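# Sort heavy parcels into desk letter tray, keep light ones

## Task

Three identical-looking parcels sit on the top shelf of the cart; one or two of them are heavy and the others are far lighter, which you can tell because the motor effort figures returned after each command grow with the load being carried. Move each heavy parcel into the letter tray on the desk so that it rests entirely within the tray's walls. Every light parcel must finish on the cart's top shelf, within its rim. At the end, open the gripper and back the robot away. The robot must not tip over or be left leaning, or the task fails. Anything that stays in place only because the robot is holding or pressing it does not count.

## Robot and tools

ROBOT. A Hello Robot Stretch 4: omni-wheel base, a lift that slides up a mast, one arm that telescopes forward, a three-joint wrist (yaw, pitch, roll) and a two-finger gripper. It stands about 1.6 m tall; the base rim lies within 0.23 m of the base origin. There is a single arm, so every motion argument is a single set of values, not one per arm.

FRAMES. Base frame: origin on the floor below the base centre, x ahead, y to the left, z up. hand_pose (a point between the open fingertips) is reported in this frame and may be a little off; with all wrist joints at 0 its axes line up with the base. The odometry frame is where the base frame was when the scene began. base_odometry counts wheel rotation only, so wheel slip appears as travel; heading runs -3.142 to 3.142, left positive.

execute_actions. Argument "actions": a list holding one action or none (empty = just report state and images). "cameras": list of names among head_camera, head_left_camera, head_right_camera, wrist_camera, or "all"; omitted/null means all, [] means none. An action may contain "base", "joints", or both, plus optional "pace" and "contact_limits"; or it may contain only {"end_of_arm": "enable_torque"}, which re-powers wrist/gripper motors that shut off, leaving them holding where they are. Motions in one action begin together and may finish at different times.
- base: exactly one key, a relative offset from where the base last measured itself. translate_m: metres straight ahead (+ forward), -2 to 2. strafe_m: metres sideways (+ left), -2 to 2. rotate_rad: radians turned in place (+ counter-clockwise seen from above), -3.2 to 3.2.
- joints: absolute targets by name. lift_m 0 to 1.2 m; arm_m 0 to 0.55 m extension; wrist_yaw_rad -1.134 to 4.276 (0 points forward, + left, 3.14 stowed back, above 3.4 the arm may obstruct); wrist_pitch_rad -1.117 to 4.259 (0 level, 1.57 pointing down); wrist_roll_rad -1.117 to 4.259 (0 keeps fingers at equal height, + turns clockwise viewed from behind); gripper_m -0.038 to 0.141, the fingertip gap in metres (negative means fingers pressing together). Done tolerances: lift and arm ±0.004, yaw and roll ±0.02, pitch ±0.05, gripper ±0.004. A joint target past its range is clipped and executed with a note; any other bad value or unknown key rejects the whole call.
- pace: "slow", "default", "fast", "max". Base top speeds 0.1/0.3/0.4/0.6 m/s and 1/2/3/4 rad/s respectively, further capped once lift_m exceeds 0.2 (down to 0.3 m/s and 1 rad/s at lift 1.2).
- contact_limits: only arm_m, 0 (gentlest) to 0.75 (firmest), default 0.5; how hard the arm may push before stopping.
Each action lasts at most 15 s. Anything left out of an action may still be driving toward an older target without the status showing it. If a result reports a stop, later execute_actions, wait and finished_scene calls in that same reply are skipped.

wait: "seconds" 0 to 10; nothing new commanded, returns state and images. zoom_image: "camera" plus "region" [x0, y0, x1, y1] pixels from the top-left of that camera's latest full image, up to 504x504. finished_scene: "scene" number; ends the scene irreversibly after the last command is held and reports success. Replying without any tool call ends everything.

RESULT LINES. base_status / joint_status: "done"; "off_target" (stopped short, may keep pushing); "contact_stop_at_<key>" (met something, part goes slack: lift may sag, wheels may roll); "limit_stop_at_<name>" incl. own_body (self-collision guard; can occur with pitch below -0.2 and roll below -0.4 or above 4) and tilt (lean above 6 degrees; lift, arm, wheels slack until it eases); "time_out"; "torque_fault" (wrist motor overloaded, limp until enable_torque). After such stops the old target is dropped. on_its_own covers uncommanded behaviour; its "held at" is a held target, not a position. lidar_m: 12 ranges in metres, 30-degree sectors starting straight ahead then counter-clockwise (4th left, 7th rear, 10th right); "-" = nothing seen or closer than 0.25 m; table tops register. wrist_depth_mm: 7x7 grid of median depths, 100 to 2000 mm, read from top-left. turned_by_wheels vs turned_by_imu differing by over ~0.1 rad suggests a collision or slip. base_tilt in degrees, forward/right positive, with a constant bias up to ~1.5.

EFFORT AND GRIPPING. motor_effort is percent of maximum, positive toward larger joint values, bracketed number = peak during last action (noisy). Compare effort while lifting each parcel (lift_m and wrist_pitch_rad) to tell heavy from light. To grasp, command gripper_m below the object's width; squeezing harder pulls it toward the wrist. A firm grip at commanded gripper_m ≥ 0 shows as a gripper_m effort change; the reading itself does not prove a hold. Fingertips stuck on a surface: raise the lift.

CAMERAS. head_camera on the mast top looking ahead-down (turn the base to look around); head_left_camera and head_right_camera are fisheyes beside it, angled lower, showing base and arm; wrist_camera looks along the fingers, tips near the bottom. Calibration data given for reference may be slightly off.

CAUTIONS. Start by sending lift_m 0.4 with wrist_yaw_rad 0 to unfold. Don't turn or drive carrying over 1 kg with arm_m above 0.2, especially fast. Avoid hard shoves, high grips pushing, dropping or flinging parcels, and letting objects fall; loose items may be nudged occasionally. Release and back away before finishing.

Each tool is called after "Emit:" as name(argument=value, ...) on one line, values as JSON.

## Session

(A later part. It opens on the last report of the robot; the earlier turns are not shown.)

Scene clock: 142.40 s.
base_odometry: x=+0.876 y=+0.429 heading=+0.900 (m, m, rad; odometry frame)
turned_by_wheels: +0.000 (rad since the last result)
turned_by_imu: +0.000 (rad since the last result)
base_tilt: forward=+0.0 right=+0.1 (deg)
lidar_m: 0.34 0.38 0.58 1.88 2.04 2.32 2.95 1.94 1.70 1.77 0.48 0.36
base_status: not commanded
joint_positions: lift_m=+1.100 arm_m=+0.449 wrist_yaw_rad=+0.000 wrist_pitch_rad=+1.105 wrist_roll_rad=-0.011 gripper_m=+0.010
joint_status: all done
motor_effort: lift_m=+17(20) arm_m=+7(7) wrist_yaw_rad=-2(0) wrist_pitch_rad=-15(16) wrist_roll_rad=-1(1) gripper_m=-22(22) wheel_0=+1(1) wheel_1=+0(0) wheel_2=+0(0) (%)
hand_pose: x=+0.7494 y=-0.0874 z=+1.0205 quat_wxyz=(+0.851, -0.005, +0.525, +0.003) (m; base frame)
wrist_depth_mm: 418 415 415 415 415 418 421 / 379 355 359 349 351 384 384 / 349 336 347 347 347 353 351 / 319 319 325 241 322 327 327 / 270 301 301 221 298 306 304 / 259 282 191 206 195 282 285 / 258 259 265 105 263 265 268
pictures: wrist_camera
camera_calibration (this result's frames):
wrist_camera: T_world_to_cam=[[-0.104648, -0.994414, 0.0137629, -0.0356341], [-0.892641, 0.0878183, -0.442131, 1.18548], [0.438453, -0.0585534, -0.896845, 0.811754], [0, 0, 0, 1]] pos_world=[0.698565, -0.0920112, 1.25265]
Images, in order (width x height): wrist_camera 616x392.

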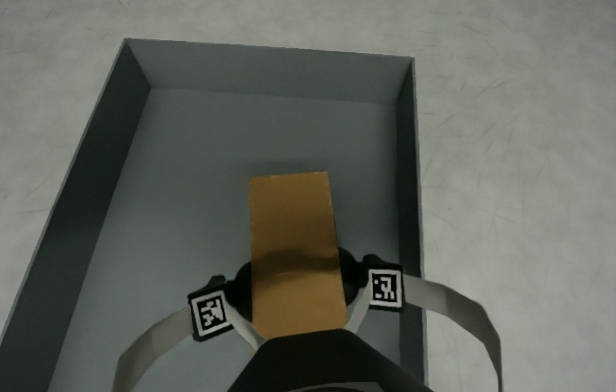

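Emit:
execute_actions(actions=[{"joints": {"gripper_m": 0.085}}], cameras=[])

Emit:
execute_actions(actions=[{"joints": {"lift_m": 1.2}}], cameras=[])

Emit:
execute_actions(actions=[{"joints": {"arm_m": 0.05}}], cameras=["wrist_camera"])

Emit:
execute_actions(actions=[{"base": {"translate_m": -1.8}, "joints": {"lift_m": 0.9}, "pace": "fast"}], cameras=[])

Emit:
execute_actions(actions=[{"base": {"strafe_m": 1.2}, "pace": "fast"}], cameras=[])

Emit:
execute_actions(actions=[{"base": {"rotate_rad": 1.75}, "pace": "fast"}], cameras=["head_camera", "wrist_camera"])

Scene clock: 161.17 s.
base_odometry: x=+0.876 y=+0.429 heading=+0.900 (m, m, rad; odometry frame)
turned_by_wheels: +0.000 (rad since the last result)
turned_by_imu: +0.000 (rad since the last result)
base_tilt: forward=-0.2 right=+0.1 (deg)
lidar_m: 0.36 0.37 0.62 1.89 2.08 2.35 2.95 2.00 1.70 1.78 0.50 0.36
base_status: not commanded
joint_positions: lift_m=+1.100 arm_m=+0.449 wrist_yaw_rad=+0.000 wrist_pitch_rad=+1.101 wrist_roll_rad=-0.011 gripper_m=+0.085
joint_status: all done
motor_effort: lift_m=+17(17) arm_m=+7(7) wrist_yaw_rad=-1(1) wrist_pitch_rad=-5(15) wrist_roll_rad=-1(1) gripper_m=-3(25) wheel_0=+1(1) wheel_1=+0(0) wheel_2=+0(0) (%)
hand_pose: x=+0.7502 y=-0.0874 z=+1.0210 quat_wxyz=(+0.852, -0.005, +0.523, +0.003) (m; base frame)
wrist_depth_mm: 418 421 421 424 421 424 427 / 384 355 359 345 349 392 389 / 353 342 351 353 351 357 359 / 322 320 327 322 327 329 332 / 277 303 304 253 276 307 307 / 258 283 199 236 251 287 287 / 258 264 267 105 266 266 268
pictures: none
No camera images: the call's "cameras" was empty. Leave "cameras" out to get every camera's image.

Scene clock: 162.60 s.
base_odometry: x=+0.876 y=+0.429 heading=+0.900 (m, m, rad; odometry frame)
turned_by_wheels: +0.000 (rad since the last result)
turned_by_imu: +0.000 (rad since the last result)
base_tilt: forward=-0.1 right=+0.1 (deg)
lidar_m: 0.34 0.39 0.59 1.90 2.09 2.32 2.95 2.00 1.70 1.81 0.48 0.37
base_status: not commanded
joint_positions: lift_m=+1.200 arm_m=+0.449 wrist_yaw_rad=+0.000 wrist_pitch_rad=+1.101 wrist_roll_rad=-0.011 gripper_m=+0.085
joint_status: all done
motor_effort: lift_m=+21(21) arm_m=+7(7) wrist_yaw_rad=-2(0) wrist_pitch_rad=-6(6) wrist_roll_rad=+0(0) gripper_m=-1(3) wheel_0=+1(1) wheel_1=+0(0) wheel_2=+0(0) (%)
hand_pose: x=+0.7503 y=-0.0874 z=+1.1207 quat_wxyz=(+0.852, -0.005, +0.523, +0.003) (m; base frame)
wrist_depth_mm: 539 549 544 544 554 564 564 / 517 512 517 517 517 517 521 / 469 466 459 452 469 477 473 / 436 433 436 436 436 442 439 / 410 402 407 397 404 410 410 / 382 375 199 332 353 384 384 / 357 332 357 105 364 355 362
pictures: none
No camera images: the call's "cameras" was empty. Leave "cameras" out to get every camera's image.

Scene clock: 164.90 s.
base_odometry: x=+0.876 y=+0.429 heading=+0.900 (m, m, rad; odometry frame)
turned_by_wheels: +0.000 (rad since the last result)
turned_by_imu: +0.000 (rad since the last result)
base_tilt: forward=-0.1 right=+0.1 (deg)
lidar_m: 0.33 0.38 0.59 1.90 2.08 2.30 2.96 2.00 1.70 1.80 0.49 0.36
base_status: not commanded
joint_positions: lift_m=+1.200 arm_m=+0.051 wrist_yaw_rad=+0.000 wrist_pitch_rad=+1.101 wrist_roll_rad=-0.011 gripper_m=+0.085
joint_status: all done
motor_effort: lift_m=+20(20) arm_m=-7(8) wrist_yaw_rad=+0(1) wrist_pitch_rad=-4(4) wrist_roll_rad=-1(1) gripper_m=-2(1) wheel_0=+1(1) wheel_1=+0(0) wheel_2=+0(0) (%)
hand_pose: x=+0.3526 y=-0.0874 z=+1.1207 quat_wxyz=(+0.852, -0.005, +0.523, +0.003) (m; base frame)
wrist_depth_mm: 569 554 554 554 569 574 569 / 517 500 480 521 517 521 525 / 473 477 477 477 473 480 473 / 439 436 442 445 442 439 442 / 410 410 413 410 413 413 413 / 399 1229 199 394 1255 1255 1308 / 1205 1229 1205 105 1255 1182 1229
pictures: wrist_camera
camera_calibration (this result's frames):
wrist_camera: T_world_to_cam=[[-0.105043, -0.994377, 0.0133975, -0.0780291], [-0.891065, 0.0881306, -0.445237, 0.878536], [0.441553, -0.0587071, -0.895312, 1.07274], [0, 0, 0, 1]] pos_world=[0.300964, -0.0920387, 1.35264]
Images, in order (width x height): wrist_camera 616x392.

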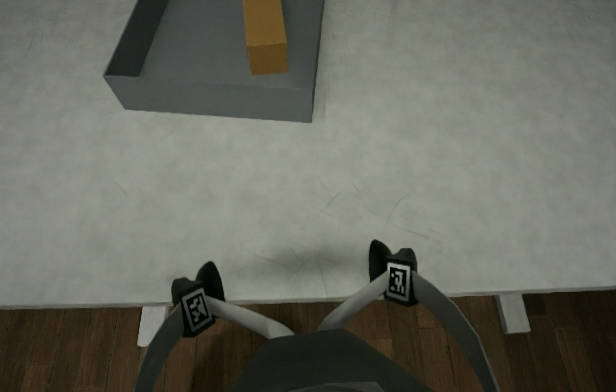

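Scene clock: 172.37 s.
base_odometry: x=-0.242 y=-0.981 heading=+0.900 (m, m, rad; odometry frame)
turned_by_wheels: +0.000 (rad since the last result)
turned_by_imu: -0.002 (rad since the last result)
base_tilt: forward=-0.1 right=+0.1 (deg)
lidar_m: 2.13 2.73 2.14 1.60 1.54 1.16 1.14 1.27 1.68 1.33 1.45 2.18
base_status: done
joint_positions: lift_m=+0.900 arm_m=+0.051 wrist_yaw_rad=+0.000 wrist_pitch_rad=+1.101 wrist_roll_rad=-0.011 gripper_m=+0.085
joint_status: all done
motor_effort: lift_m=+15(19) arm_m=-7(7) wrist_yaw_rad=-1(0) wrist_pitch_rad=-3(6) wrist_roll_rad=-1(1) gripper_m=-3(2) wheel_0=-2(8) wheel_1=+0(5) wheel_2=-1(6) (%)
hand_pose: x=+0.3526 y=-0.0874 z=+0.8212 quat_wxyz=(+0.852, -0.005, +0.523, +0.003) (m; base frame)
wrist_depth_mm: 1464 1464 1499 1499 1499 1464 1499 / 1397 1336 1366 1366 1366 1366 1336 / 1229 1229 1229 1205 1255 1281 1255 / 1160 1182 1160 1160 1182 1160 1160 / 1078 1078 1060 1078 1078 1078 1078 / 1025 1008 199 1008 991 1025 1025 / 946 931 931 105 960 946 931
pictures: none
No camera images: the call's "cameras" was empty. Leave "cameras" out to get every camera's image.

Scene clock: 176.77 s.
base_odometry: x=-1.182 y=-0.236 heading=+0.900 (m, m, rad; odometry frame)
turned_by_wheels: +0.000 (rad since the last result)
turned_by_imu: +0.001 (rad since the last result)
base_tilt: forward=-0.1 right=+0.1 (deg)
lidar_m: 2.63 1.19 0.45 0.39 0.96 1.44 1.03 1.14 1.72 2.58 2.70 2.30
base_status: done
joint_positions: lift_m=+0.900 arm_m=+0.051 wrist_yaw_rad=+0.000 wrist_pitch_rad=+1.101 wrist_roll_rad=-0.011 gripper_m=+0.085
joint_status: not commanded
motor_effort: lift_m=+15(16) arm_m=-7(7) wrist_yaw_rad=+1(0) wrist_pitch_rad=-4(3) wrist_roll_rad=-1(1) gripper_m=-3(2) wheel_0=+2(10) wheel_1=-2(10) wheel_2=+1(3) (%)
hand_pose: x=+0.3526 y=-0.0874 z=+0.8211 quat_wxyz=(+0.852, -0.005, +0.523, +0.003) (m; base frame)
wrist_depth_mm: 1430 1464 1464 1464 1499 1537 1464 / 1336 1366 1366 1366 1397 1397 1366 / 1229 1255 1255 1281 1255 1255 1255 / 1160 1138 1160 1138 1182 1182 1182 / 1078 1060 1078 1098 1078 1098 1078 / 1008 1008 198 1008 991 1025 991 / 960 946 946 105 960 931 946
pictures: none
No camera images: the call's "cameras" was empty. Leave "cameras" out to get every camera's image.

Scene clock: 178.97 s.
base_odometry: x=-1.182 y=-0.236 heading=+2.650 (m, m, rad; odometry frame)
turned_by_wheels: +1.750 (rad since the last result)
turned_by_imu: +1.733 (rad since the last result)
base_tilt: forward=+0.0 right=+0.2 (deg)
lidar_m: 0.41 1.05 1.05 1.02 1.24 2.79 2.56 2.69 2.32 1.91 0.53 0.41
base_status: done
joint_positions: lift_m=+0.900 arm_m=+0.051 wrist_yaw_rad=+0.000 wrist_pitch_rad=+1.101 wrist_roll_rad=-0.011 gripper_m=+0.085
joint_status: not commanded
motor_effort: lift_m=+16(16) arm_m=-6(7) wrist_yaw_rad=+0(1) wrist_pitch_rad=-4(4) wrist_roll_rad=-1(1) gripper_m=-1(1) wheel_0=-2(6) wheel_1=+0(5) wheel_2=-1(11) (%)
hand_pose: x=+0.3526 y=-0.0874 z=+0.8211 quat_wxyz=(+0.852, -0.005, +0.523, +0.003) (m; base frame)
wrist_depth_mm: 820 788 539 530 525 535 640 / 991 946 504 484 449 504 480 / 1205 1182 452 445 455 462 452 / 1160 1160 421 427 427 430 410 / 1060 1098 484 661 392 647 1060 / 1008 1008 200 820 831 1008 991 / 946 931 960 105 960 931 931
pictures: head_camera, wrist_camera
camera_calibration (this result's frames):
wrist_camera: T_world_to_cam=[[-0.105031, -0.994379, 0.0133779, -0.0739981], [-0.890985, 0.0881177, -0.445401, 0.745293], [0.441718, -0.0587004, -0.895231, 0.804391], [0, 0, 0, 1]] pos_world=[0.300958, -0.0920376, 1.05306]
Images, in order (width x height): head_camera 420x560, wrist_camera 616x392.

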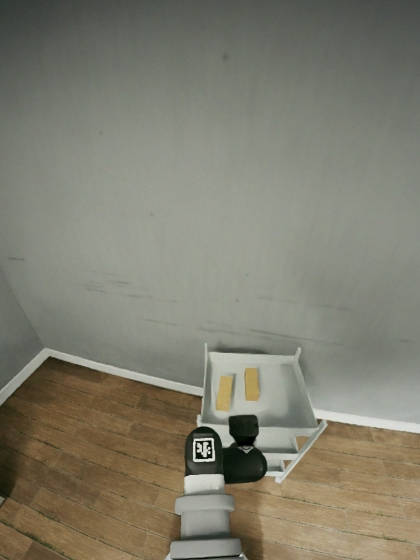

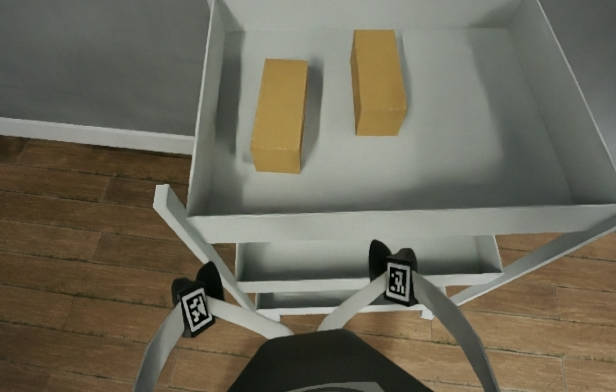

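Aligned with the left parcel. Extend and check.

Emit:
execute_actions(actions=[{"joints": {"arm_m": 0.28}}], cameras=["wrist_camera"])

Scene clock: 195.10 s.
base_odometry: x=-1.182 y=-0.236 heading=+2.650 (m, m, rad; odometry frame)
turned_by_wheels: +0.000 (rad since the last result)
turned_by_imu: +0.000 (rad since the last result)
base_tilt: forward=-0.1 right=+0.1 (deg)
lidar_m: 0.40 1.05 1.05 1.05 1.22 2.81 2.53 2.68 2.34 1.90 0.55 0.43
base_status: not commanded
joint_positions: lift_m=+0.900 arm_m=+0.279 wrist_yaw_rad=+0.000 wrist_pitch_rad=+1.101 wrist_roll_rad=-0.011 gripper_m=+0.085
joint_status: all done
motor_effort: lift_m=+16(16) arm_m=+7(8) wrist_yaw_rad=+0(0) wrist_pitch_rad=-5(5) wrist_roll_rad=+0(1) gripper_m=-3(3) wheel_0=-2(2) wheel_1=+0(0) wheel_2=-2(2) (%)
hand_pose: x=+0.5803 y=-0.0874 z=+0.8211 quat_wxyz=(+0.852, -0.005, +0.523, +0.003) (m; base frame)
wrist_depth_mm: 535 512 492 477 462 449 436 / 654 615 585 574 554 530 508 / 831 788 442 430 439 442 452 / 1098 1060 442 430 415 427 430 / 1098 1060 404 349 349 392 397 / 991 1008 200 324 338 368 375 / 917 931 355 105 355 347 351
pictures: wrist_camera
camera_calibration (this result's frames):
wrist_camera: T_world_to_cam=[[-0.10485, -0.994398, 0.0133629, -0.0501546], [-0.890937, 0.0879535, -0.445529, 0.948229], [0.441858, -0.058619, -0.895168, 0.703709], [0, 0, 0, 1]] pos_world=[0.528614, -0.092023, 1.05307]
Images, in order (width x height): wrist_camera 616x392.

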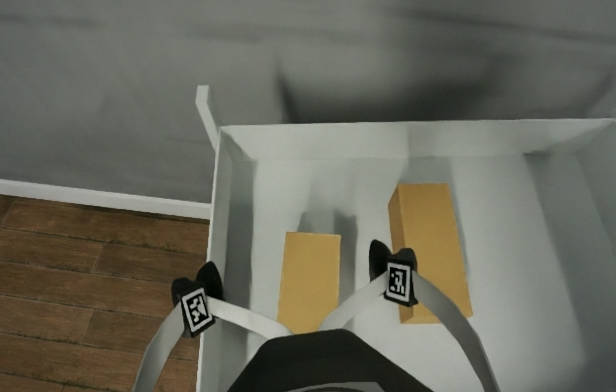

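Emit:
execute_actions(actions=[{"base": {"strafe_m": -0.015}, "joints": {"lift_m": 0.79}}], cameras=["wrist_camera"])

Emit:
execute_actions(actions=[{"joints": {"gripper_m": 0.01}}], cameras=[])

Emit:
execute_actions(actions=[{"joints": {"lift_m": 0.87}}], cameras=["wrist_camera"])

Scene clock: 203.43 s.
base_odometry: x=-1.175 y=-0.222 heading=+2.650 (m, m, rad; odometry frame)
turned_by_wheels: +0.000 (rad since the last result)
turned_by_imu: +0.000 (rad since the last result)
base_tilt: forward=-0.1 right=+0.1 (deg)
lidar_m: 0.40 1.06 1.08 1.05 1.23 2.81 2.56 2.65 2.33 1.84 0.55 0.43
base_status: done
joint_positions: lift_m=+0.790 arm_m=+0.279 wrist_yaw_rad=+0.000 wrist_pitch_rad=+1.101 wrist_roll_rad=-0.011 gripper_m=+0.085
joint_status: all done
motor_effort: lift_m=+15(15) arm_m=+7(7) wrist_yaw_rad=+0(1) wrist_pitch_rad=-4(4) wrist_roll_rad=+0(1) gripper_m=-4(2) wheel_0=-1(6) wheel_1=-1(7) wheel_2=-1(1) (%)
hand_pose: x=+0.5803 y=-0.0874 z=+0.7112 quat_wxyz=(+0.852, -0.005, +0.523, +0.003) (m; base frame)
wrist_depth_mm: 530 496 473 462 433 415 407 / 640 609 325 332 334 336 338 / 831 741 330 329 319 278 332 / 1025 946 303 252 298 252 307 / 976 931 281 234 251 230 285 / 891 243 200 216 260 260 266 / 842 204 247 105 254 249 250
pictures: wrist_camera
camera_calibration (this result's frames):
wrist_camera: T_world_to_cam=[[-0.104849, -0.994398, 0.0133658, -0.0486885], [-0.890949, 0.0879534, -0.445504, 0.899241], [0.441833, -0.0586189, -0.89518, 0.605333], [0, 0, 0, 1]] pos_world=[0.528616, -0.092023, 0.943148]
Images, in order (width x height): wrist_camera 616x392.

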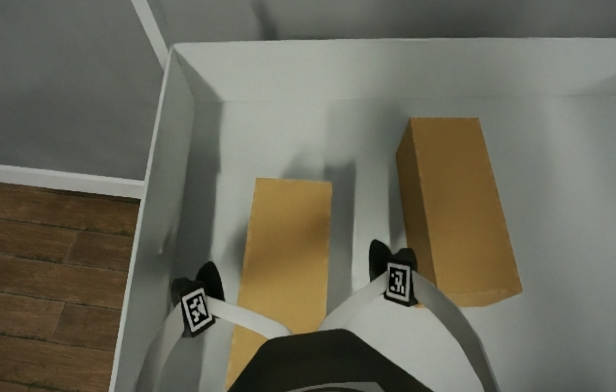

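Scene clock: 204.97 s.
base_odometry: x=-1.175 y=-0.222 heading=+2.650 (m, m, rad; odometry frame)
turned_by_wheels: +0.000 (rad since the last result)
turned_by_imu: +0.000 (rad since the last result)
base_tilt: forward=+0.0 right=+0.1 (deg)
lidar_m: 0.42 1.06 1.05 1.05 1.20 2.82 2.53 2.67 2.32 1.87 0.54 0.40
base_status: not commanded
joint_positions: lift_m=+0.790 arm_m=+0.279 wrist_yaw_rad=+0.000 wrist_pitch_rad=+1.105 wrist_roll_rad=-0.011 gripper_m=+0.010
joint_status: all done
motor_effort: lift_m=+17(17) arm_m=+7(7) wrist_yaw_rad=-2(2) wrist_pitch_rad=-16(15) wrist_roll_rad=-1(0) gripper_m=-22(25) wheel_0=-1(1) wheel_1=-1(1) wheel_2=-1(1) (%)
hand_pose: x=+0.5794 y=-0.0874 z=+0.7106 quat_wxyz=(+0.851, -0.005, +0.525, +0.003) (m; base frame)
wrist_depth_mm: 530 496 466 452 433 418 410 / 640 603 329 332 338 340 340 / 842 759 325 325 315 273 327 / 1025 960 301 239 291 249 304 / 946 271 282 221 276 229 283 / 904 243 191 207 196 241 263 / 842 219 248 105 252 245 250
pictures: none
No camera images: the call's "cameras" was empty. Leave "cameras" out to get every camera's image.

Scene clock: 206.27 s.
base_odometry: x=-1.175 y=-0.222 heading=+2.650 (m, m, rad; odometry frame)
turned_by_wheels: +0.000 (rad since the last result)
turned_by_imu: +0.000 (rad since the last result)
base_tilt: forward=+0.0 right=+0.1 (deg)
lidar_m: 0.41 1.07 1.05 1.03 1.24 2.78 2.52 2.62 2.32 1.85 0.55 0.43
base_status: not commanded
joint_positions: lift_m=+0.870 arm_m=+0.279 wrist_yaw_rad=+0.000 wrist_pitch_rad=+1.105 wrist_roll_rad=-0.011 gripper_m=+0.010
joint_status: all done
motor_effort: lift_m=+23(24) arm_m=+7(7) wrist_yaw_rad=-2(3) wrist_pitch_rad=-15(15) wrist_roll_rad=-1(1) gripper_m=-23(25) wheel_0=-1(1) wheel_1=-1(1) wheel_2=-1(1) (%)
hand_pose: x=+0.5795 y=-0.0874 z=+0.7901 quat_wxyz=(+0.851, -0.005, +0.525, +0.003) (m; base frame)
wrist_depth_mm: 530 512 496 480 459 445 436 / 640 621 559 549 530 512 492 / 831 788 394 410 410 407 410 / 1078 1042 384 242 342 389 392 / 1042 1042 353 220 315 359 366 / 976 976 191 206 195 336 342 / 904 891 320 105 325 317 322
pictures: wrist_camera
camera_calibration (this result's frames):
wrist_camera: T_world_to_cam=[[-0.104481, -0.994432, 0.0137319, -0.0502961], [-0.892526, 0.0876655, -0.442394, 0.932058], [0.438726, -0.0584779, -0.896716, 0.679363], [0, 0, 0, 1]] pos_world=[0.528576, -0.0919976, 1.02222]
Images, in order (width x height): wrist_camera 616x392.

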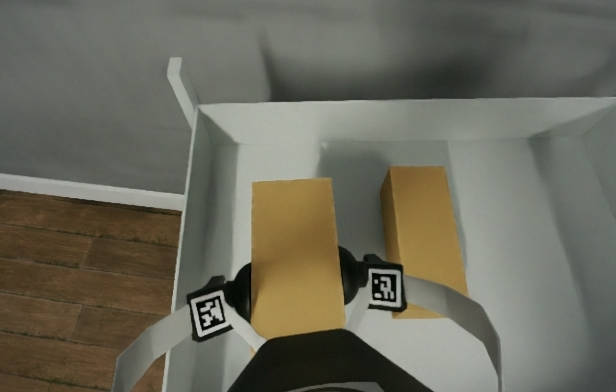

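Emit:
execute_actions(actions=[{"joints": {"lift_m": 1.0, "arm_m": 0.05}}], cameras=[])

Emit:
execute_actions(actions=[{"base": {"rotate_rad": -1.75}}], cameras=[])

Emit:
execute_actions(actions=[{"base": {"strafe_m": -1.08}, "pace": "fast"}], cameras=[])

Emit:
execute_actions(actions=[{"base": {"translate_m": 1.78}, "joints": {"lift_m": 1.17}, "pace": "fast"}], cameras=["wrist_camera"])

Scene clock: 218.90 s.
base_odometry: x=-1.175 y=-0.222 heading=+2.650 (m, m, rad; odometry frame)
turned_by_wheels: +0.000 (rad since the last result)
turned_by_imu: +0.000 (rad since the last result)
base_tilt: forward=+0.0 right=+0.1 (deg)
lidar_m: 0.41 1.06 1.03 1.05 1.25 2.81 2.56 2.66 2.35 1.83 0.54 0.32
base_status: not commanded
joint_positions: lift_m=+1.000 arm_m=+0.051 wrist_yaw_rad=+0.000 wrist_pitch_rad=+1.105 wrist_roll_rad=-0.011 gripper_m=+0.010
joint_status: all done
motor_effort: lift_m=+23(24) arm_m=-7(7) wrist_yaw_rad=-2(2) wrist_pitch_rad=-16(16) wrist_roll_rad=-1(0) gripper_m=-21(24) wheel_0=-1(1) wheel_1=-1(1) wheel_2=-1(1) (%)
hand_pose: x=+0.3517 y=-0.0874 z=+0.9201 quat_wxyz=(+0.851, -0.005, +0.525, +0.003) (m; base frame)
wrist_depth_mm: 820 788 750 707 699 668 668 / 1008 960 615 621 615 615 788 / 1255 1229 580 574 569 569 931 / 1255 1255 530 242 539 535 1138 / 1160 1160 469 221 504 517 1118 / 1098 1098 191 206 195 1060 1118 / 1025 1008 1025 105 1078 1042 1060
pictures: none
No camera images: the call's "cameras" was empty. Leave "cameras" out to get every camera's image.

Scene clock: 221.27 s.
base_odometry: x=-1.175 y=-0.222 heading=+0.900 (m, m, rad; odometry frame)
turned_by_wheels: -1.750 (rad since the last result)
turned_by_imu: -1.733 (rad since the last result)
base_tilt: forward=-0.1 right=+0.1 (deg)
lidar_m: 2.62 1.19 0.45 0.41 0.97 1.42 1.05 1.18 1.74 2.56 2.72 2.31
base_status: done
joint_positions: lift_m=+1.000 arm_m=+0.051 wrist_yaw_rad=+0.000 wrist_pitch_rad=+1.105 wrist_roll_rad=-0.011 gripper_m=+0.010
joint_status: not commanded
motor_effort: lift_m=+22(23) arm_m=-7(7) wrist_yaw_rad=-2(2) wrist_pitch_rad=-15(14) wrist_roll_rad=-1(0) gripper_m=-24(24) wheel_0=+2(4) wheel_1=+0(6) wheel_2=+0(9) (%)
hand_pose: x=+0.3518 y=-0.0874 z=+0.9201 quat_wxyz=(+0.851, -0.005, +0.525, +0.003) (m; base frame)
wrist_depth_mm: 1464 1618 1576 1618 1618 1618 1618 / 1430 1464 1430 1464 1499 1464 1499 / 1336 1336 1366 1366 1366 1366 1366 / 1255 1229 1281 243 1281 1281 1281 / 1182 1182 1160 221 1182 1182 1182 / 1098 1098 191 206 195 1098 1118 / 1042 1008 1025 105 1042 1008 1060
pictures: none
No camera images: the call's "cameras" was empty. Leave "cameras" out to get every camera's image.

Scene clock: 225.60 s.
base_odometry: x=-0.329 y=-0.894 heading=+0.900 (m, m, rad; odometry frame)
turned_by_wheels: +0.000 (rad since the last result)
turned_by_imu: -0.002 (rad since the last result)
base_tilt: forward=-0.1 right=+0.1 (deg)
lidar_m: 2.12 2.57 1.99 1.48 1.56 1.19 1.13 1.27 1.77 1.46 1.57 2.19
base_status: done
joint_positions: lift_m=+1.000 arm_m=+0.051 wrist_yaw_rad=+0.000 wrist_pitch_rad=+1.105 wrist_roll_rad=-0.011 gripper_m=+0.010
joint_status: not commanded
motor_effort: lift_m=+22(23) arm_m=-7(7) wrist_yaw_rad=-1(2) wrist_pitch_rad=-15(14) wrist_roll_rad=-1(0) gripper_m=-21(24) wheel_0=-3(10) wheel_1=+1(9) wheel_2=+0(3) (%)
hand_pose: x=+0.3518 y=-0.0874 z=+0.9201 quat_wxyz=(+0.851, -0.005, +0.525, +0.003) (m; base frame)
wrist_depth_mm: 1576 1618 1618 1618 1618 1661 1618 / 1464 1464 1464 1464 1499 1499 1499 / 1336 1366 1366 1366 1336 1366 1366 / 1255 1229 1281 242 1255 1255 1255 / 1160 1182 1182 221 1182 1205 1182 / 1118 1098 191 206 195 1098 1118 / 1008 1008 1042 105 1042 1025 1025
pictures: none
No camera images: the call's "cameras" was empty. Leave "cameras" out to get every camera's image.

Scene clock: 232.03 s.
base_odometry: x=+0.777 y=+0.501 heading=+0.900 (m, m, rad; odometry frame)
turned_by_wheels: +0.000 (rad since the last result)
turned_by_imu: +0.002 (rad since the last result)
base_tilt: forward=+0.0 right=+0.1 (deg)
lidar_m: 0.30 0.43 1.81 1.77 1.94 2.17 2.94 2.16 1.79 1.90 0.53 0.30
base_status: done
joint_positions: lift_m=+1.170 arm_m=+0.051 wrist_yaw_rad=+0.000 wrist_pitch_rad=+1.105 wrist_roll_rad=-0.011 gripper_m=+0.010
joint_status: all done
motor_effort: lift_m=+22(24) arm_m=-6(7) wrist_yaw_rad=-1(2) wrist_pitch_rad=-13(16) wrist_roll_rad=-1(1) gripper_m=-21(23) wheel_0=+1(8) wheel_1=+1(5) wheel_2=+1(12) (%)
hand_pose: x=+0.3517 y=-0.0874 z=+1.0901 quat_wxyz=(+0.851, -0.005, +0.525, +0.003) (m; base frame)
wrist_depth_mm: 517 517 500 504 500 521 521 / 473 473 462 459 459 477 477 / 433 433 436 436 436 442 442 / 404 402 404 242 404 404 407 / 377 375 377 220 379 384 387 / 1229 1255 191 206 196 1255 1308 / 1182 1160 1160 105 1205 1182 1205
pictures: wrist_camera
camera_calibration (this result's frames):
wrist_camera: T_world_to_cam=[[-0.104794, -0.994399, 0.0137492, -0.0781593], [-0.892568, 0.0879477, -0.442253, 0.861397], [0.438567, -0.0586175, -0.896785, 1.04844], [0, 0, 0, 1]] pos_world=[0.300855, -0.0920226, 1.32225]
Images, in order (width x height): wrist_camera 616x392.

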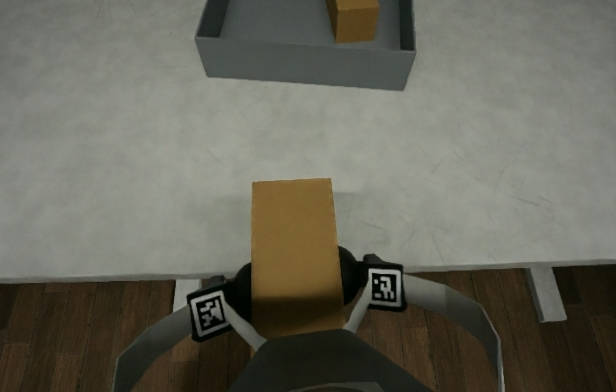

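Emit:
execute_actions(actions=[{"joints": {"arm_m": 0.47}}], cameras=["wrist_camera"])

Scene clock: 237.50 s.
base_odometry: x=+0.777 y=+0.501 heading=+0.900 (m, m, rad; odometry frame)
turned_by_wheels: +0.000 (rad since the last result)
turned_by_imu: +0.000 (rad since the last result)
base_tilt: forward=+0.0 right=+0.1 (deg)
lidar_m: 0.38 0.41 1.81 1.78 1.94 2.17 2.93 2.10 1.77 1.91 0.50 0.38
base_status: not commanded
joint_positions: lift_m=+1.170 arm_m=+0.469 wrist_yaw_rad=+0.000 wrist_pitch_rad=+1.104 wrist_roll_rad=-0.011 gripper_m=+0.010
joint_status: all done
motor_effort: lift_m=+22(22) arm_m=+7(8) wrist_yaw_rad=-2(2) wrist_pitch_rad=-14(17) wrist_roll_rad=+0(1) gripper_m=-23(24) wheel_0=+1(1) wheel_1=+1(1) wheel_2=+1(1) (%)
hand_pose: x=+0.7695 y=-0.0874 z=+1.0902 quat_wxyz=(+0.851, -0.005, +0.525, +0.003) (m; base frame)
wrist_depth_mm: 512 512 521 512 517 517 517 / 469 469 469 473 469 473 469 / 433 433 433 427 424 413 433 / 404 402 402 242 402 392 407 / 377 377 368 221 325 357 375 / 351 351 192 206 196 320 345 / 330 320 325 105 301 289 327
pictures: wrist_camera
camera_calibration (this result's frames):
wrist_camera: T_world_to_cam=[[-0.104633, -0.994416, 0.0137211, -0.0344546], [-0.892455, 0.0877986, -0.44251, 1.23448], [0.438834, -0.0585465, -0.896659, 0.864917], [0, 0, 0, 1]] pos_world=[0.718554, -0.0920096, 1.32228]
Images, in order (width x height): wrist_camera 616x392.

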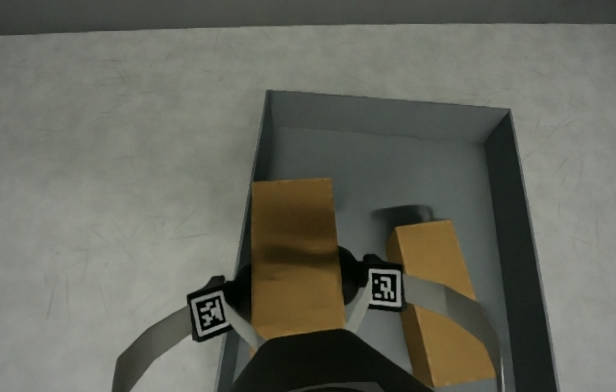

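Emit:
execute_actions(actions=[{"base": {"strafe_m": -0.04}, "pace": "slow"}], cameras=[])

Emit:
execute_actions(actions=[{"joints": {"lift_m": 1.1}}], cameras=["wrist_camera"])

Scene clock: 245.33 s.
base_odometry: x=+0.809 y=+0.476 heading=+0.900 (m, m, rad; odometry frame)
turned_by_wheels: +0.000 (rad since the last result)
turned_by_imu: +0.000 (rad since the last result)
base_tilt: forward=+0.0 right=+0.1 (deg)
lidar_m: 0.36 0.41 0.58 1.81 1.99 2.21 2.96 2.11 1.73 1.90 0.49 0.38
base_status: done
joint_positions: lift_m=+1.170 arm_m=+0.469 wrist_yaw_rad=+0.000 wrist_pitch_rad=+1.104 wrist_roll_rad=-0.011 gripper_m=+0.010
joint_status: not commanded
motor_effort: lift_m=+22(22) arm_m=+7(7) wrist_yaw_rad=-2(1) wrist_pitch_rad=-13(12) wrist_roll_rad=-1(0) gripper_m=-23(23) wheel_0=+1(5) wheel_1=-2(4) wheel_2=+0(4) (%)
hand_pose: x=+0.7695 y=-0.0874 z=+1.0902 quat_wxyz=(+0.851, -0.005, +0.525, +0.003) (m; base frame)
wrist_depth_mm: 508 512 521 512 512 517 521 / 466 473 469 473 473 469 477 / 433 433 430 424 418 421 436 / 402 402 394 243 402 397 404 / 375 377 364 221 324 373 375 / 351 351 192 208 195 315 351 / 330 320 327 105 286 325 330
pictures: none
No camera images: the call's "cameras" was empty. Leave "cameras" out to get every camera's image.

Scene clock: 246.60 s.
base_odometry: x=+0.809 y=+0.476 heading=+0.900 (m, m, rad; odometry frame)
turned_by_wheels: +0.000 (rad since the last result)
turned_by_imu: +0.000 (rad since the last result)
base_tilt: forward=+0.0 right=+0.2 (deg)
lidar_m: 0.34 0.40 0.61 1.83 1.98 2.22 2.95 2.08 1.76 1.87 0.52 0.36
base_status: not commanded
joint_positions: lift_m=+1.100 arm_m=+0.469 wrist_yaw_rad=+0.000 wrist_pitch_rad=+1.105 wrist_roll_rad=-0.011 gripper_m=+0.010
joint_status: all done
motor_effort: lift_m=+17(21) arm_m=+7(7) wrist_yaw_rad=-3(2) wrist_pitch_rad=-16(15) wrist_roll_rad=-1(1) gripper_m=-24(24) wheel_0=+1(1) wheel_1=-2(2) wheel_2=+0(0) (%)
hand_pose: x=+0.7694 y=-0.0874 z=+1.0205 quat_wxyz=(+0.851, -0.005, +0.525, +0.003) (m; base frame)
wrist_depth_mm: 415 415 415 415 418 418 421 / 379 379 364 357 345 334 384 / 349 349 342 349 349 342 353 / 325 325 315 242 320 315 327 / 304 298 296 220 248 294 301 / 283 277 191 207 195 256 262 / 266 253 266 105 222 221 224
pictures: wrist_camera
camera_calibration (this result's frames):
wrist_camera: T_world_to_cam=[[-0.104628, -0.994416, 0.0137555, -0.0335459], [-0.8926, 0.0877983, -0.442218, 1.2034], [0.438541, -0.0585465, -0.896802, 0.802882], [0, 0, 0, 1]] pos_world=[0.718553, -0.0920096, 1.25265]
Images, in order (width x height): wrist_camera 616x392.

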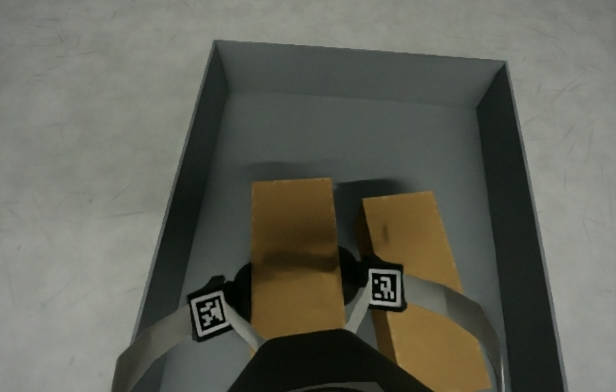

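Inside with clearance. Release and retreat.

Emit:
execute_actions(actions=[{"joints": {"gripper_m": 0.078}}], cameras=[])

Emit:
execute_actions(actions=[{"joints": {"lift_m": 1.2}}], cameras=[])

Emit:
execute_actions(actions=[{"joints": {"arm_m": 0.0}}], cameras=[])

Emit:
execute_actions(actions=[{"base": {"translate_m": -0.3}}], cameras=["head_camera"])

Emit:
zoom_image(camera="head_camera", region=[150, 200, 350, 320])

Scene clock: 257.40 s.
base_odometry: x=+0.809 y=+0.476 heading=+0.900 (m, m, rad; odometry frame)
turned_by_wheels: +0.000 (rad since the last result)
turned_by_imu: +0.000 (rad since the last result)
base_tilt: forward=+0.0 right=+0.1 (deg)
lidar_m: 0.37 0.42 0.62 1.80 1.98 2.20 2.95 2.11 1.77 1.86 0.47 0.40
base_status: not commanded
joint_positions: lift_m=+1.100 arm_m=+0.469 wrist_yaw_rad=+0.000 wrist_pitch_rad=+1.101 wrist_roll_rad=-0.011 gripper_m=+0.078
joint_status: all done
motor_effort: lift_m=+17(17) arm_m=+7(7) wrist_yaw_rad=-1(2) wrist_pitch_rad=-6(16) wrist_roll_rad=-1(0) gripper_m=-3(22) wheel_0=+1(1) wheel_1=-2(2) wheel_2=+0(0) (%)
hand_pose: x=+0.7702 y=-0.0874 z=+1.0210 quat_wxyz=(+0.852, -0.005, +0.523, +0.003) (m; base frame)
wrist_depth_mm: 424 421 424 421 424 427 430 / 382 384 370 355 343 345 387 / 355 355 347 351 353 343 357 / 329 329 322 329 327 320 330 / 304 306 301 251 251 297 301 / 286 283 195 235 229 273 262 / 267 263 266 105 223 249 226
pictures: none
No camera images: the call's "cameras" was empty. Leave "cameras" out to get every camera's image.

Scene clock: 258.83 s.
base_odometry: x=+0.809 y=+0.476 heading=+0.900 (m, m, rad; odometry frame)
turned_by_wheels: +0.000 (rad since the last result)
turned_by_imu: +0.000 (rad since the last result)
base_tilt: forward=-0.1 right=+0.1 (deg)
lidar_m: 0.36 0.42 0.62 1.79 1.99 2.20 2.96 2.09 1.76 1.89 0.52 0.38
base_status: not commanded
joint_positions: lift_m=+1.200 arm_m=+0.469 wrist_yaw_rad=+0.000 wrist_pitch_rad=+1.101 wrist_roll_rad=-0.011 gripper_m=+0.078
joint_status: all done
motor_effort: lift_m=+21(22) arm_m=+7(7) wrist_yaw_rad=-2(3) wrist_pitch_rad=-4(7) wrist_roll_rad=-1(0) gripper_m=-2(1) wheel_0=+1(1) wheel_1=-2(2) wheel_2=+0(0) (%)
hand_pose: x=+0.7703 y=-0.0874 z=+1.1207 quat_wxyz=(+0.852, -0.005, +0.523, +0.003) (m; base frame)
wrist_depth_mm: 539 539 549 544 549 544 554 / 512 512 517 521 517 517 512 / 473 473 466 459 452 477 477 / 439 439 433 436 436 436 442 / 407 410 402 397 404 407 410 / 382 382 196 332 324 377 384 / 359 353 357 105 315 353 359
pictures: none
No camera images: the call's "cameras" was empty. Leave "cameras" out to get every camera's image.

Scene clock: 261.30 s.
base_odometry: x=+0.809 y=+0.476 heading=+0.900 (m, m, rad; odometry frame)
turned_by_wheels: +0.000 (rad since the last result)
turned_by_imu: +0.000 (rad since the last result)
base_tilt: forward=-0.1 right=+0.1 (deg)
lidar_m: 0.37 0.39 0.61 1.81 1.99 2.23 2.95 2.10 1.74 1.88 0.51 0.38
base_status: not commanded
joint_positions: lift_m=+1.200 arm_m=+0.002 wrist_yaw_rad=+0.000 wrist_pitch_rad=+1.101 wrist_roll_rad=-0.011 gripper_m=+0.078
joint_status: all done
motor_effort: lift_m=+21(20) arm_m=-7(5) wrist_yaw_rad=+0(2) wrist_pitch_rad=-5(5) wrist_roll_rad=-1(0) gripper_m=-2(2) wheel_0=+1(1) wheel_1=-1(2) wheel_2=+0(0) (%)
hand_pose: x=+0.3030 y=-0.0874 z=+1.1207 quat_wxyz=(+0.852, -0.005, +0.523, +0.003) (m; base frame)
wrist_depth_mm: 564 574 512 535 564 569 574 / 517 521 512 504 525 521 521 / 477 477 477 477 477 477 480 / 436 439 442 442 442 442 442 / 427 433 1281 1366 427 1336 1366 / 1308 1281 196 1336 1281 1281 1308 / 1229 1205 1229 105 1229 1205 1205
pictures: none
No camera images: the call's "cameras" was empty. Leave "cameras" out to get every camera's image.

Scene clock: 263.77 s.
base_odometry: x=+0.622 y=+0.241 heading=+0.900 (m, m, rad; odometry frame)
turned_by_wheels: +0.000 (rad since the last result)
turned_by_imu: +0.000 (rad since the last result)
base_tilt: forward=-0.1 right=+0.1 (deg)
lidar_m: 0.65 0.72 1.88 1.86 1.93 2.15 2.64 2.41 1.62 1.86 0.90 0.67
base_status: done
joint_positions: lift_m=+1.200 arm_m=+0.002 wrist_yaw_rad=+0.000 wrist_pitch_rad=+1.101 wrist_roll_rad=-0.011 gripper_m=+0.078
joint_status: not commanded
motor_effort: lift_m=+20(21) arm_m=-6(7) wrist_yaw_rad=-1(0) wrist_pitch_rad=-5(4) wrist_roll_rad=-1(1) gripper_m=-4(3) wheel_0=+0(5) wheel_1=+1(4) wheel_2=+0(13) (%)
hand_pose: x=+0.3030 y=-0.0874 z=+1.1207 quat_wxyz=(+0.852, -0.005, +0.523, +0.003) (m; base frame)
wrist_depth_mm: 574 564 564 569 564 574 569 / 1661 1576 1618 1661 1661 1661 1661 / 1618 1537 1576 1537 1618 1576 1661 / 1430 1499 1464 1499 1464 1464 1499 / 1366 1397 1430 1397 1366 1397 1397 / 1308 1308 196 1336 1281 1281 1281 / 1205 1205 1205 105 1229 1229 1205
pictures: head_camera
Images, in order (width x height): head_camera 420x560.

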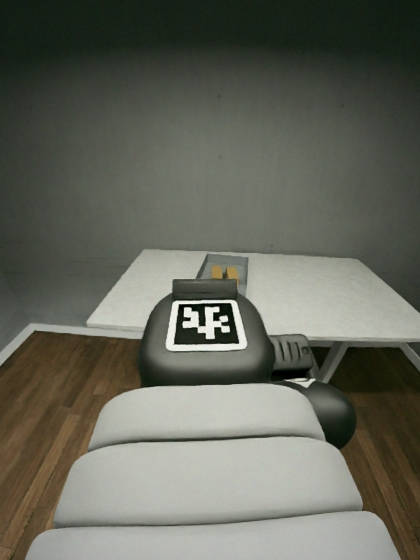

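Region (150, 200, 350, 320) of head_camera's 420x560 image, scaled by 2.520, with more detail than that image has; it fills the top 302 rows of this view, and the rest is white.

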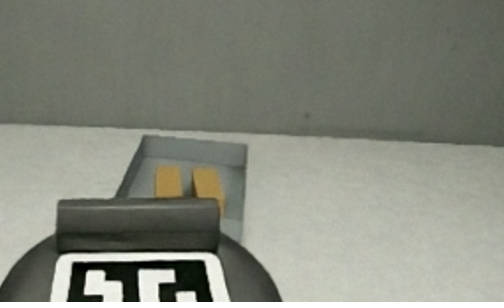

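Emit:
finished_scene(scene=2)

The scene is finished: the task was done.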